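# Set knob row C to match row D

## Task

On the knob box, rotate each knob in row C so it points the same way as the knob beside it in row D (rows are lettered from A, the row closest to the box side that has the socket). Every knob outside row C must still point at the mark it points at now when the job ends. The knobs have to stay put by themselves: a setting that holds only while the robot grips or presses it is not counted.

## Robot and tools

Robot: two arms, left_arm and right_arm, each with six revolute joints and a two-finger gripper. Joint order for each arm is always: waist, shoulder, elbow, wrist pitch, wrist yaw, wrist roll, then the gripper opening.

World frame (used by every reported gripper pose): origin at table-top height above the centre of the robot's foot, +x forward over the table, +y toward the robot's own left (left_arm side), +z up. The table surface starts near x = +0.15 m. Arm bases: left_arm at (+0.172, +0.285, +0.468) m, right_arm at (+0.172, -0.285, +0.468) m. Image left/right has nothing to do with arm names.

Gripper: fingers extend along the gripper's +z axis and separate along its y axis. The reported end_effector_position is the point between the pads, roughly 1 cm short of the fingertips. Reported poses get less accurate at long reach.

execute_actions(actions): a list of up to 15 actions, run one after another. Each action is a table of up to 15 rows; one row per 1/30 s control step, and if fewer than 15 rows are given the final row is repeated to fill 15 steps. Each row is one flat list of 14 numbers covering both arms, even if one arm stays still: left_arm's 6 joint numbers and its opening, then right_arm's 6 and its opening. All values lie in [-1, 1]. Joint numbers are offsets, not poses: they are measured from the joint angles at the start of that action (for a call's first action, from the latest reported angles), never from the previous row. Scale: 1.0 equals 1.264 rad waist, 1.32 shoulder, 1.276 elbow, 1.83 wrist pitch, 1.686 wrist yaw, 2.022 wrist roll. The opening number is absolute: +1 fully open, -1 closed. A row may carry 12 extra numbers in 0 to 1 (left's 6 joints then right's 6) that scale each joint's position gain and persist until changed. An empty list just returns the current state and images.

Joint ranges (rad): waist -2.880 to 2.880, shoulder 0.000 to 3.142, elbow 0.000 to 3.019, wrist pitch -1.693 to 1.571, wrist yaw -1.571 to 1.571, wrist roll -2.094 to 2.094. An action that would drive any joint more than 0.019 rad outside its range is refused for both arms; if that happens in a call's first action, or an action is malformed, nothing in the call runs. True ends may differ by up to 0.019 rad; a joint pushed to its real end stops there and the result prints "joint sent to its limit".

Speed limits: each step, a joint's target may lead its measured angle by at most 0.264 (waist), 0.32 (shoulder), 0.276 (elbow), 0.33 (wrist pitch), 0.186 (wrist yaw), 0.522 (wrist roll) rad, and targets are pulled back if they would put the gripper over 70 mm from where it really is. Big offsets therefore need several actions; finish an unfinished motion with a further command rather than by waiting. Zero offsets can let an arm sag, so in a reply's first call send offsets back to the desired angles, then zeros afterwards.

move(target, speed, blocking): target is one 14-number row as above, with offsets counted from the "Joint positions" in the latest result that shows them (not from where the arm is when the move begins). All joints interpolate together, so the gripper traces a curve. speed is the top rate in rad/s of the joint with the longest path, 0.01 to 2, default 0.5; paths last 0.5 to 10 s. Moves ignore obstacles and the other arm. Faster moves and targets set deeper past a contact hit and press harder. The result adds a "move:" line: ending (done, off_target, moving, held, fault), limits=held or limits=none, and each arm's joint farthest from target. With blocking=false you get a result after 0.5 s; further actions or moves are refused until a result shows the move ended, so call wait or stop.

wait(seconds): 0 to 10 s, arms hold their last command; returns early if a running move ends. stop(): brakes a running move (needs room; fingers keep moving). zoom_image(camera, region): region [x0, y0, x1, y1] in pixels of that camera's latest image, at most 504 by 504. read_manual(section): licence texts only. finished_scene(scene): ends the current scene after the last command is held; irreversible; reports success. Replying without a tool call ends everything.

Results: each gripper's end_effector_position (m) and end_effector_quat_wxyz in the world frame; Joint positions and Joint velocities per arm (rad, rad/s, then pad gap in m, 0.094 m when fully open); Joint targets (angles currently being driven toward); joint torques (offset, noisy, never zero); step readings with HELD marking steps where an arm was held back; "joint command not followed" when a clearance check altered targets; FAULT, MOTOR HOT (from 85 °C) and OVER-TEMPERATURE FAULT (at 100 °C the arm goes limp and drops). grip_measured is the finger opening on the command scale, each gripper off by up to about 1 mm. To hold something, command about 0.03 below grip_measured.

Cameras: cam_head_left and cam_head_right (896x504), cam_left_wrist and cam_right_wrist (504x504 fisheye). Calibration values are approximate.

Avoid: knocking anything off the table, letting the arms collide or press each other, slams, drops, hard pushes, and leaving knobs held only by the gripper. Let go and check the knobs stay set before calling finished_scene.

Each tool is called by a JSON object that holds its "method" and its "body".

## Session

{"method": "execute_actions", "body": {"actions": []}}

Scene clock: 0.00 s.
left_arm: end_effector_position=(+0.8114, +0.3701, +0.3465) grip_measured=+1.000 end_effector_quat_wxyz=(+0.092, +0.832, -0.501, +0.218) | right_arm: end_effector_position=(+0.3027, -0.4249, +0.2004) grip_measured=+1.000 end_effector_quat_wxyz=(-0.266, +0.537, +0.773, +0.207)
Joint positions: left_arm=[ 1.325  0.91   1.169 -0.606  0.229 -1.823  0.094] | right_arm=[ 0.945  1.455  0.55  -0.536 -0.757 -0.01   0.094]
Joint velocities: left_arm=[ 0.005 -0.005 -0.012  0.007 -0.066  0.022  0.   ] | right_arm=[ 0.005 -0.015 -0.017 -0.002  0.037 -0.095  0.   ]
Joint torques (N m, as the arm reports them, + toward a larger angle): no reading
Joint targets: left_arm=[1.325 0.918 1.184 -0.606 0.229 -1.823] | right_arm=[0.942 1.449 0.541 -0.540 -0.757 -0.010]
Joint stiffness scale: left_arm=[1. 1. 1. 1. 1. 1.] | right_arm=[1. 1. 1. 1. 1. 1.]
camera_calibration (this result's frames):
cam_left_wrist: T_world_to_cam=[[0.874635, 0.480752, 0.0623754, -0.910291], [0.172111, -0.428224, 0.887131, -0.283261], [0.4532, -0.765181, -0.457283, 0.197266], [0, 0, 0, 1]] pos_world=[0.755523, 0.467269, 0.398276]
cam_right_wrist: T_world_to_cam=[[-0.943709, -0.326897, -0.0505087, 0.159612], [-0.131033, 0.229251, 0.964507, -0.0500521], [-0.303715, 0.916833, -0.259181, 0.654622], [0, 0, 0, 1]] pos_world=[0.342887, -0.536528, 0.226003]

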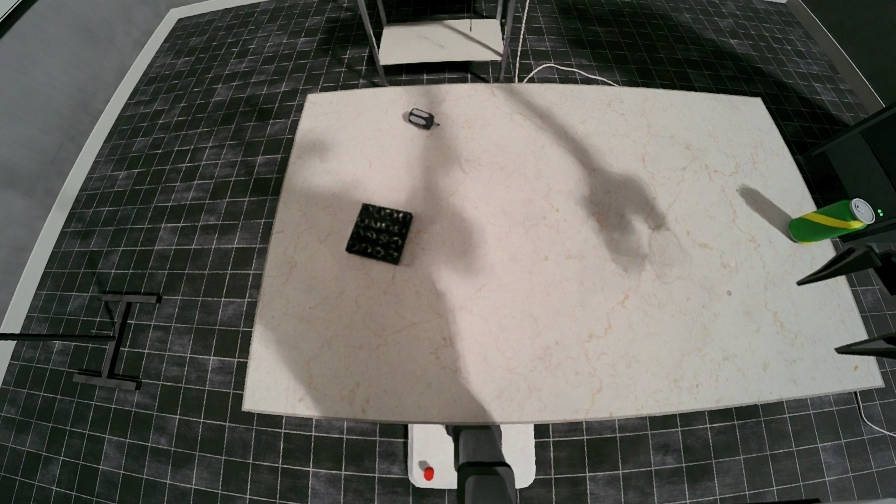

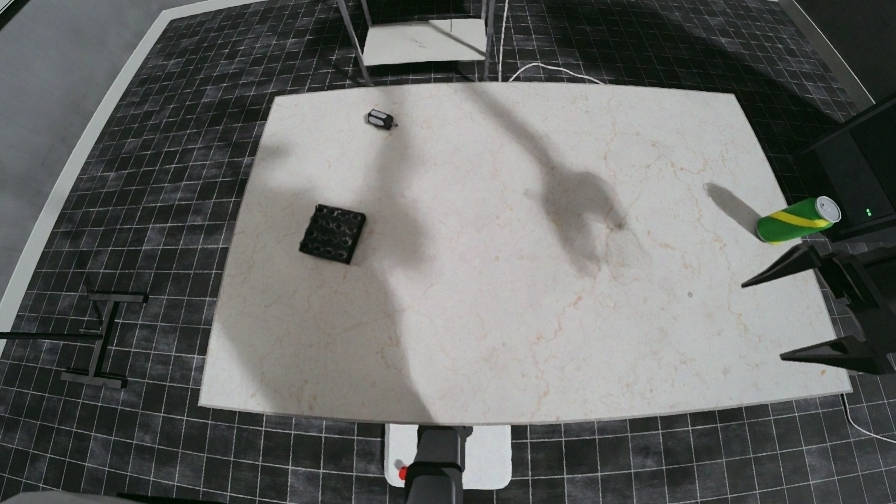

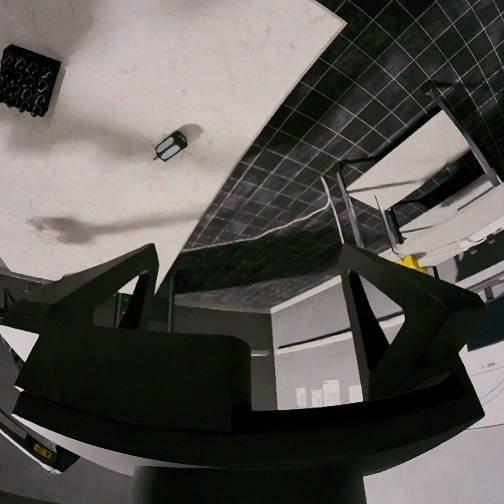

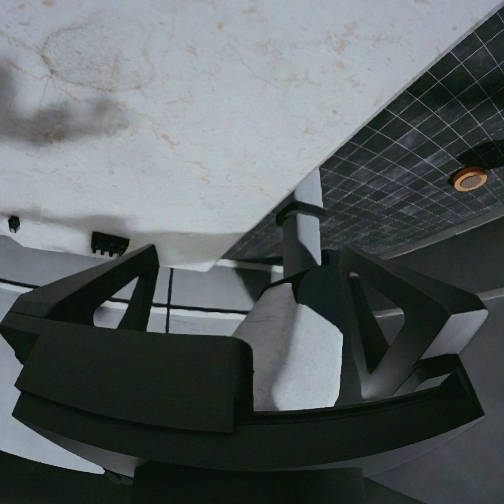

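{"method": "move", "body": {"target": [-0.244,0.623,-0.556,0.705,-0.418,0.9,1,0,0,0,0,0,0,1], "speed": 1}}

{"method": "zoom_image", "body": {"camera": "cam_left_wrist", "region": [100, 0, 400, 270]}}

Scene clock: 7.37 s.
left_arm: end_effector_position=(+0.4368, +0.2014, +0.0958) grip_measured=+1.000 end_effector_quat_wxyz=(+0.003, -0.044, +0.999, +0.002) | right_arm: end_effector_position=(+0.3027, -0.4249, +0.2004) grip_measured=+1.000 end_effector_quat_wxyz=(-0.266, +0.537, +0.773, +0.207)
Joint positions: left_arm=[ 1.025  1.73   0.477  0.671 -0.472 -0.019  0.094] | right_arm=[ 0.945  1.455  0.55  -0.536 -0.757 -0.01   0.094]
Joint velocities: left_arm=[ 0.005 -0.015 -0.017 -0.007  0.081 -0.022  0.   ] | right_arm=[-0.005 -0.024 -0.007  0.007 -0.066  0.007  0.   ]
Joint torques (N m, as the arm reports them, + toward a larger angle): left_arm=[ -6.29 -11.22  -5.71   1.06  -0.13   0.06] | right_arm=[-4.21 -6.27 -2.37 -0.46 -0.02 -0.04]
Joint targets: left_arm=[1.017 1.733 0.460 0.684 -0.476 -0.004] | right_arm=[0.945 1.455 0.550 -0.536 -0.757 -0.010]
Joint stiffness scale: left_arm=[1. 1. 1. 1. 1. 1.] | right_arm=[1. 1. 1. 1. 1. 1.]
move: done; limits=none; left_arm: farthest joint: the elbow, 0.018 radians from its target (0.709 radians at the start); right_arm: farthest joint: the waist, 0.000 radians from its target (0.000 radians at the start)
camera_calibration (this result's frames):
cam_left_wrist: T_world_to_cam=[[0.0901163, -0.995914, -0.00592143, 0.160722], [-0.81257, -0.0769615, 0.57776, 0.320411], [-0.575854, -0.047254, -0.816185, 0.462557], [0, 0, 0, 1]] pos_world=[0.512238, 0.206583, 0.193364]
cam_right_wrist: T_world_to_cam=[[-0.943709, -0.326897, -0.0505087, 0.159612], [-0.131033, 0.229251, 0.964507, -0.0500521], [-0.303715, 0.916833, -0.259181, 0.654622], [0, 0, 0, 1]] pos_world=[0.342887, -0.536528, 0.226003]

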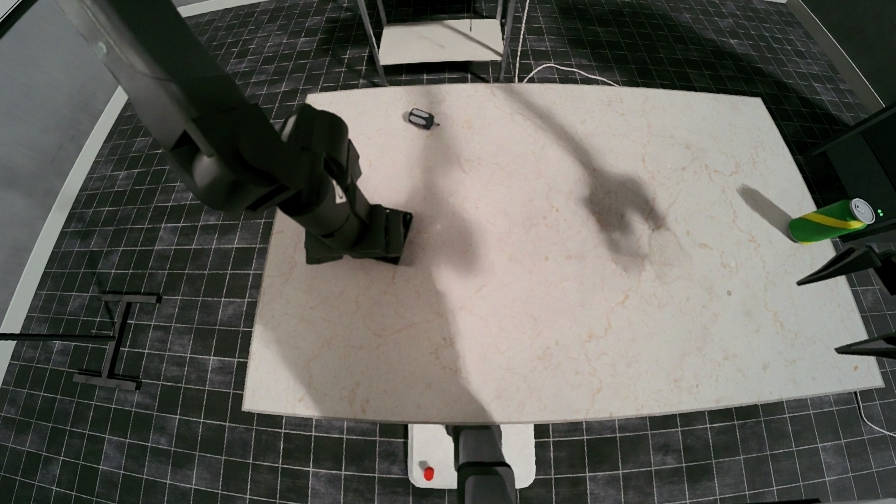

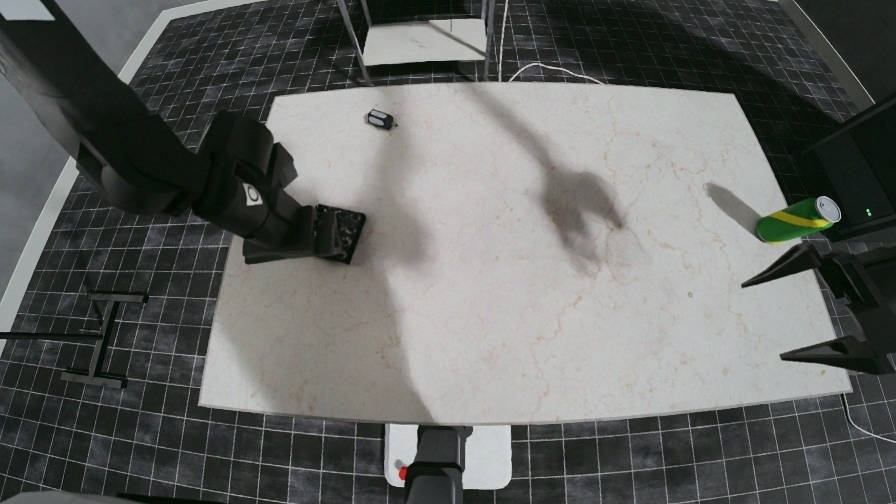

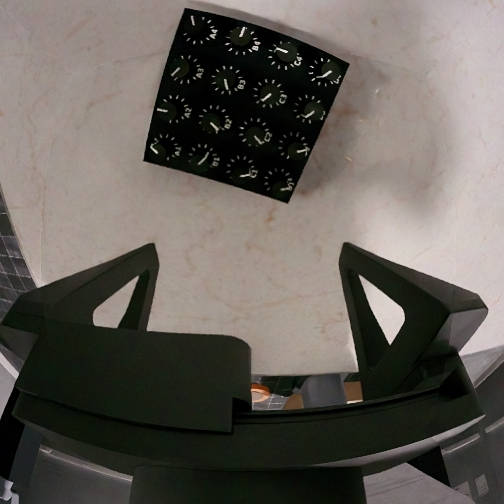

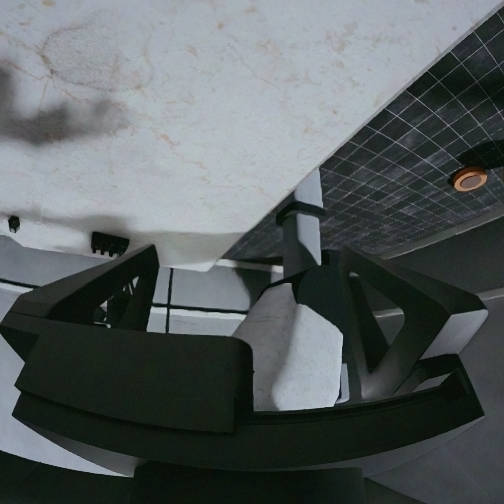

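Region (100, 0, 400, 270) of cam_left_wrist's 504x504 image, scaled by 1.680, with more detail than that image has; it fills the top 454 rows of this view, and the rest is white.

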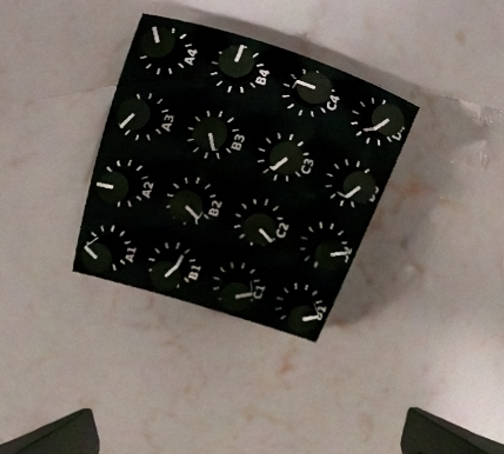

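{"method": "move", "body": {"target": [0.035,0.002,0.125,-0.088,0.021,0.17,-0.55,0,0,0,0,0,0,1], "speed": 0.3}}

{"method": "move", "body": {"target": [0,0,0,0,0,-0.785,-0.55,0,0,0,0,0,0,1], "speed": 1}}

Scene clock: 15.83 s.
left_arm: end_effector_position=(+0.4849, +0.1990, +0.0620) grip_measured=-0.548 end_effector_quat_wxyz=(+0.001, +0.111, +0.994, -0.002) | right_arm: end_effector_position=(+0.3027, -0.4249, +0.2004) grip_measured=+1.000 end_effector_quat_wxyz=(-0.266, +0.537, +0.773, +0.207)
Joint positions: left_arm=[ 1.054  1.73   0.63   0.522 -0.44   0.309  0.021] | right_arm=[ 0.945  1.455  0.55  -0.536 -0.757 -0.01   0.094]
Joint velocities: left_arm=[ 0.005  0.005 -0.017 -0.022 -0.051  0.066 -0.   ] | right_arm=[-0.005 -0.024  0.002  0.022 -0.022  0.037  0.   ]
Joint torques (N m, as the arm reports them, + toward a larger angle): left_arm=[ -4.63 -12.8   -2.98   0.11   0.29   0.05] | right_arm=[-4.04 -6.36 -2.29 -0.32 -0.02 -0.01]
Joint targets: left_arm=[1.069 1.732 0.636 0.510 -0.436 0.325] | right_arm=[0.945 1.455 0.550 -0.536 -0.757 -0.010]
Joint stiffness scale: left_arm=[1. 1. 1. 1. 1. 1.] | right_arm=[1. 1. 1. 1. 1. 1.]
move: done; limits=none; left_arm: farthest joint: the wrist roll, 0.016 radians from its target (0.343 radians at the start); right_arm: farthest joint: the waist, 0.000 radians from its target (0.000 radians at the start)
camera_calibration (this result's frames):
cam_left_wrist: T_world_to_cam=[[-0.220084, -0.975481, 0.000227034, 0.299774], [-0.794426, 0.17937, 0.580271, 0.318833], [-0.566084, 0.127528, -0.814424, 0.422939], [0, 0, 0, 1]] pos_world=[0.558684, 0.181298, 0.159374]
cam_right_wrist: T_world_to_cam=[[-0.943709, -0.326897, -0.0505087, 0.159612], [-0.131033, 0.229251, 0.964507, -0.0500521], [-0.303715, 0.916833, -0.259181, 0.654622], [0, 0, 0, 1]] pos_world=[0.342887, -0.536528, 0.226003]

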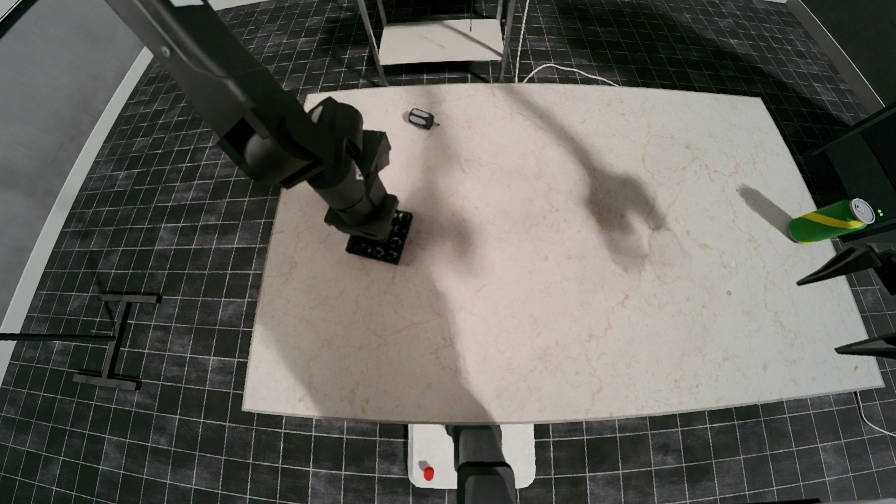

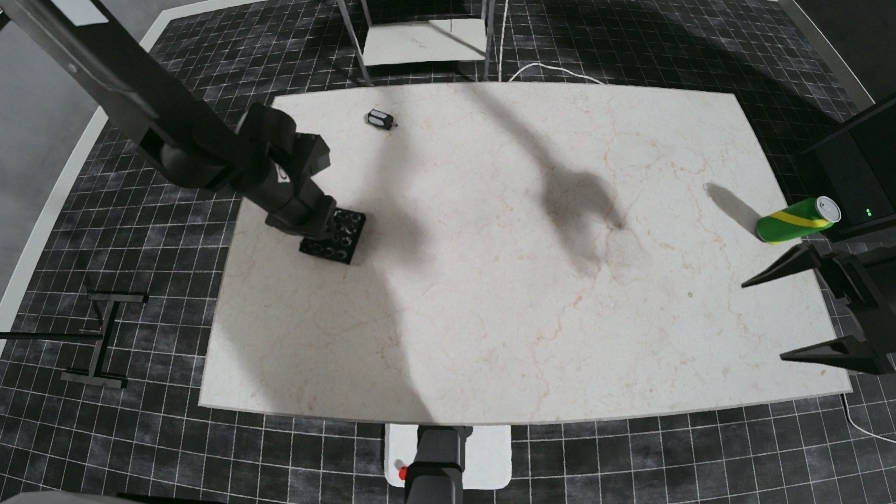

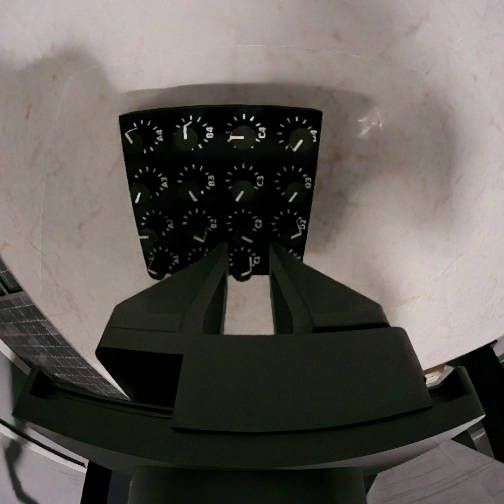

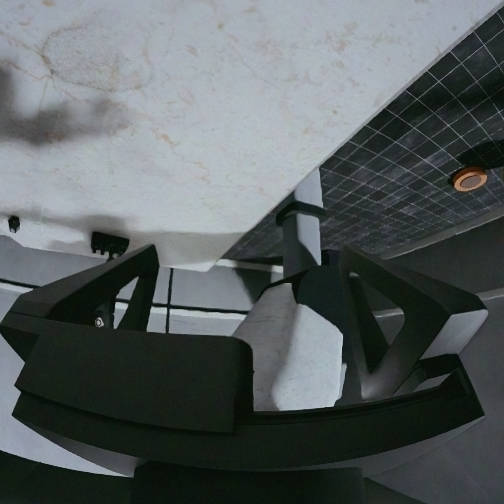

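Scene clock: 18.37 s.
left_arm: end_effector_position=(+0.4849, +0.1990, +0.0620) grip_measured=-0.548 end_effector_quat_wxyz=(+0.001, +0.624, -0.781, +0.002) | right_arm: end_effector_position=(+0.3027, -0.4249, +0.2004) grip_measured=+1.000 end_effector_quat_wxyz=(-0.266, +0.537, +0.773, +0.207)
Joint positions: left_arm=[ 1.054  1.73   0.63   0.522 -0.44  -1.263  0.021] | right_arm=[ 0.945  1.455  0.55  -0.536 -0.757 -0.01   0.094]
Joint velocities: left_arm=[ 0.005 -0.015 -0.007  0.007  0.007 -0.051  0.001] | right_arm=[-0.015  0.005 -0.002  0.012  0.022 -0.066  0.   ]
Joint torques (N m, as the arm reports them, + toward a larger angle): left_arm=[ -5.94 -13.05  -3.57   0.54  -0.05  -0.25] | right_arm=[-3.99 -6.37 -2.35 -0.4  -0.03 -0.04]
Joint targets: left_arm=[1.054 1.730 0.630 0.522 -0.440 -1.278] | right_arm=[0.945 1.455 0.550 -0.536 -0.757 -0.010]
Joint stiffness scale: left_arm=[1. 1. 1. 1. 1. 1.] | right_arm=[1. 1. 1. 1. 1. 1.]
move: done; limits=none; left_arm: farthest joint: the wrist roll, 0.016 radians from its target (1.587 radians at the start); right_arm: farthest joint: the waist, 0.000 radians from its target (0.000 radians at the start)
camera_calibration (this result's frames):
cam_left_wrist: T_world_to_cam=[[0.975673, -0.21923, -0.000646007, -0.430436], [-0.177524, -0.791784, 0.584434, 0.212692], [-0.128637, -0.570102, -0.811441, 0.34946], [0, 0, 0, 1]] pos_world=[0.502677, 0.273269, 0.158983]
cam_right_wrist: T_world_to_cam=[[-0.943709, -0.326897, -0.0505087, 0.159612], [-0.131033, 0.229251, 0.964507, -0.0500521], [-0.303715, 0.916833, -0.259181, 0.654622], [0, 0, 0, 1]] pos_world=[0.342887, -0.536528, 0.226003]

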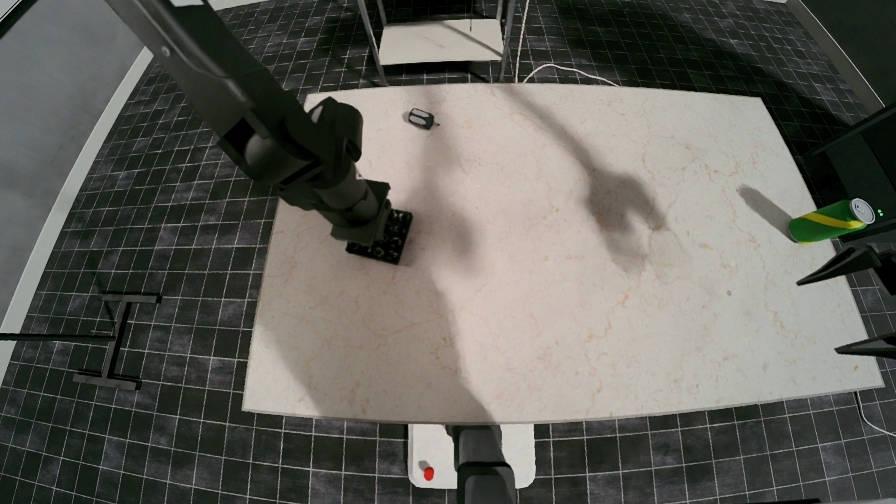

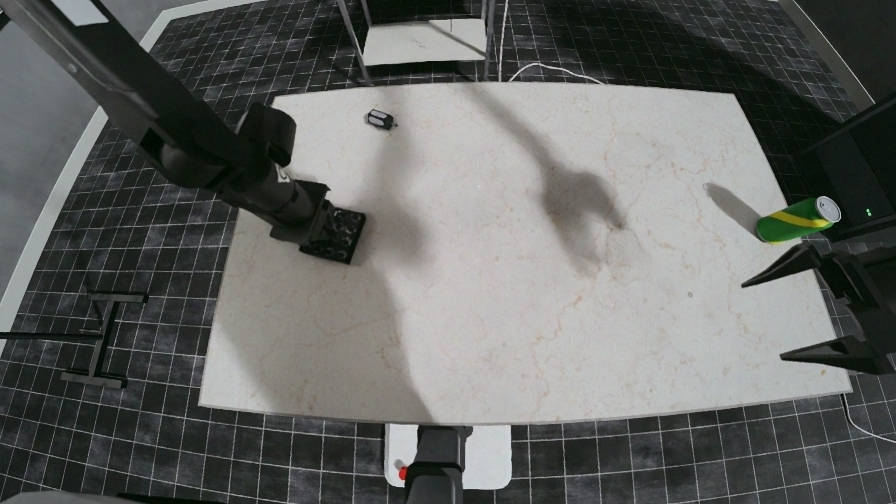

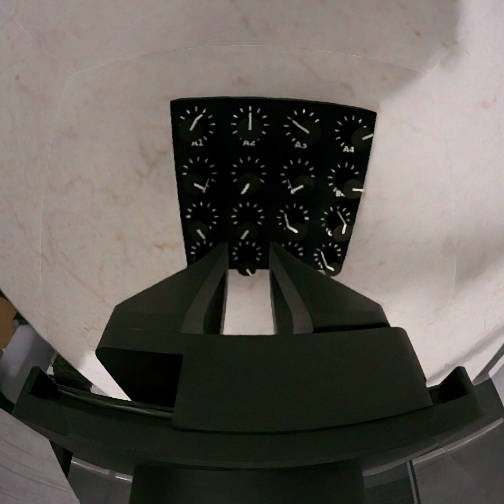

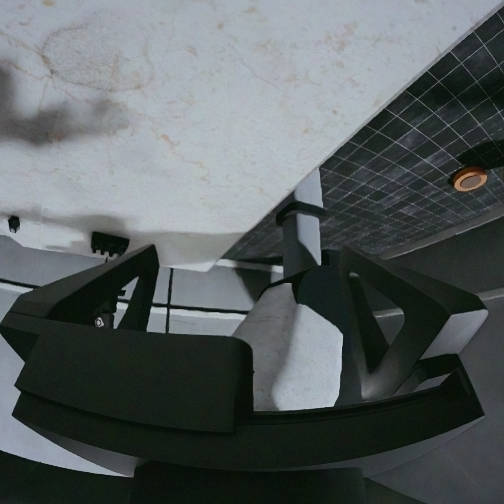

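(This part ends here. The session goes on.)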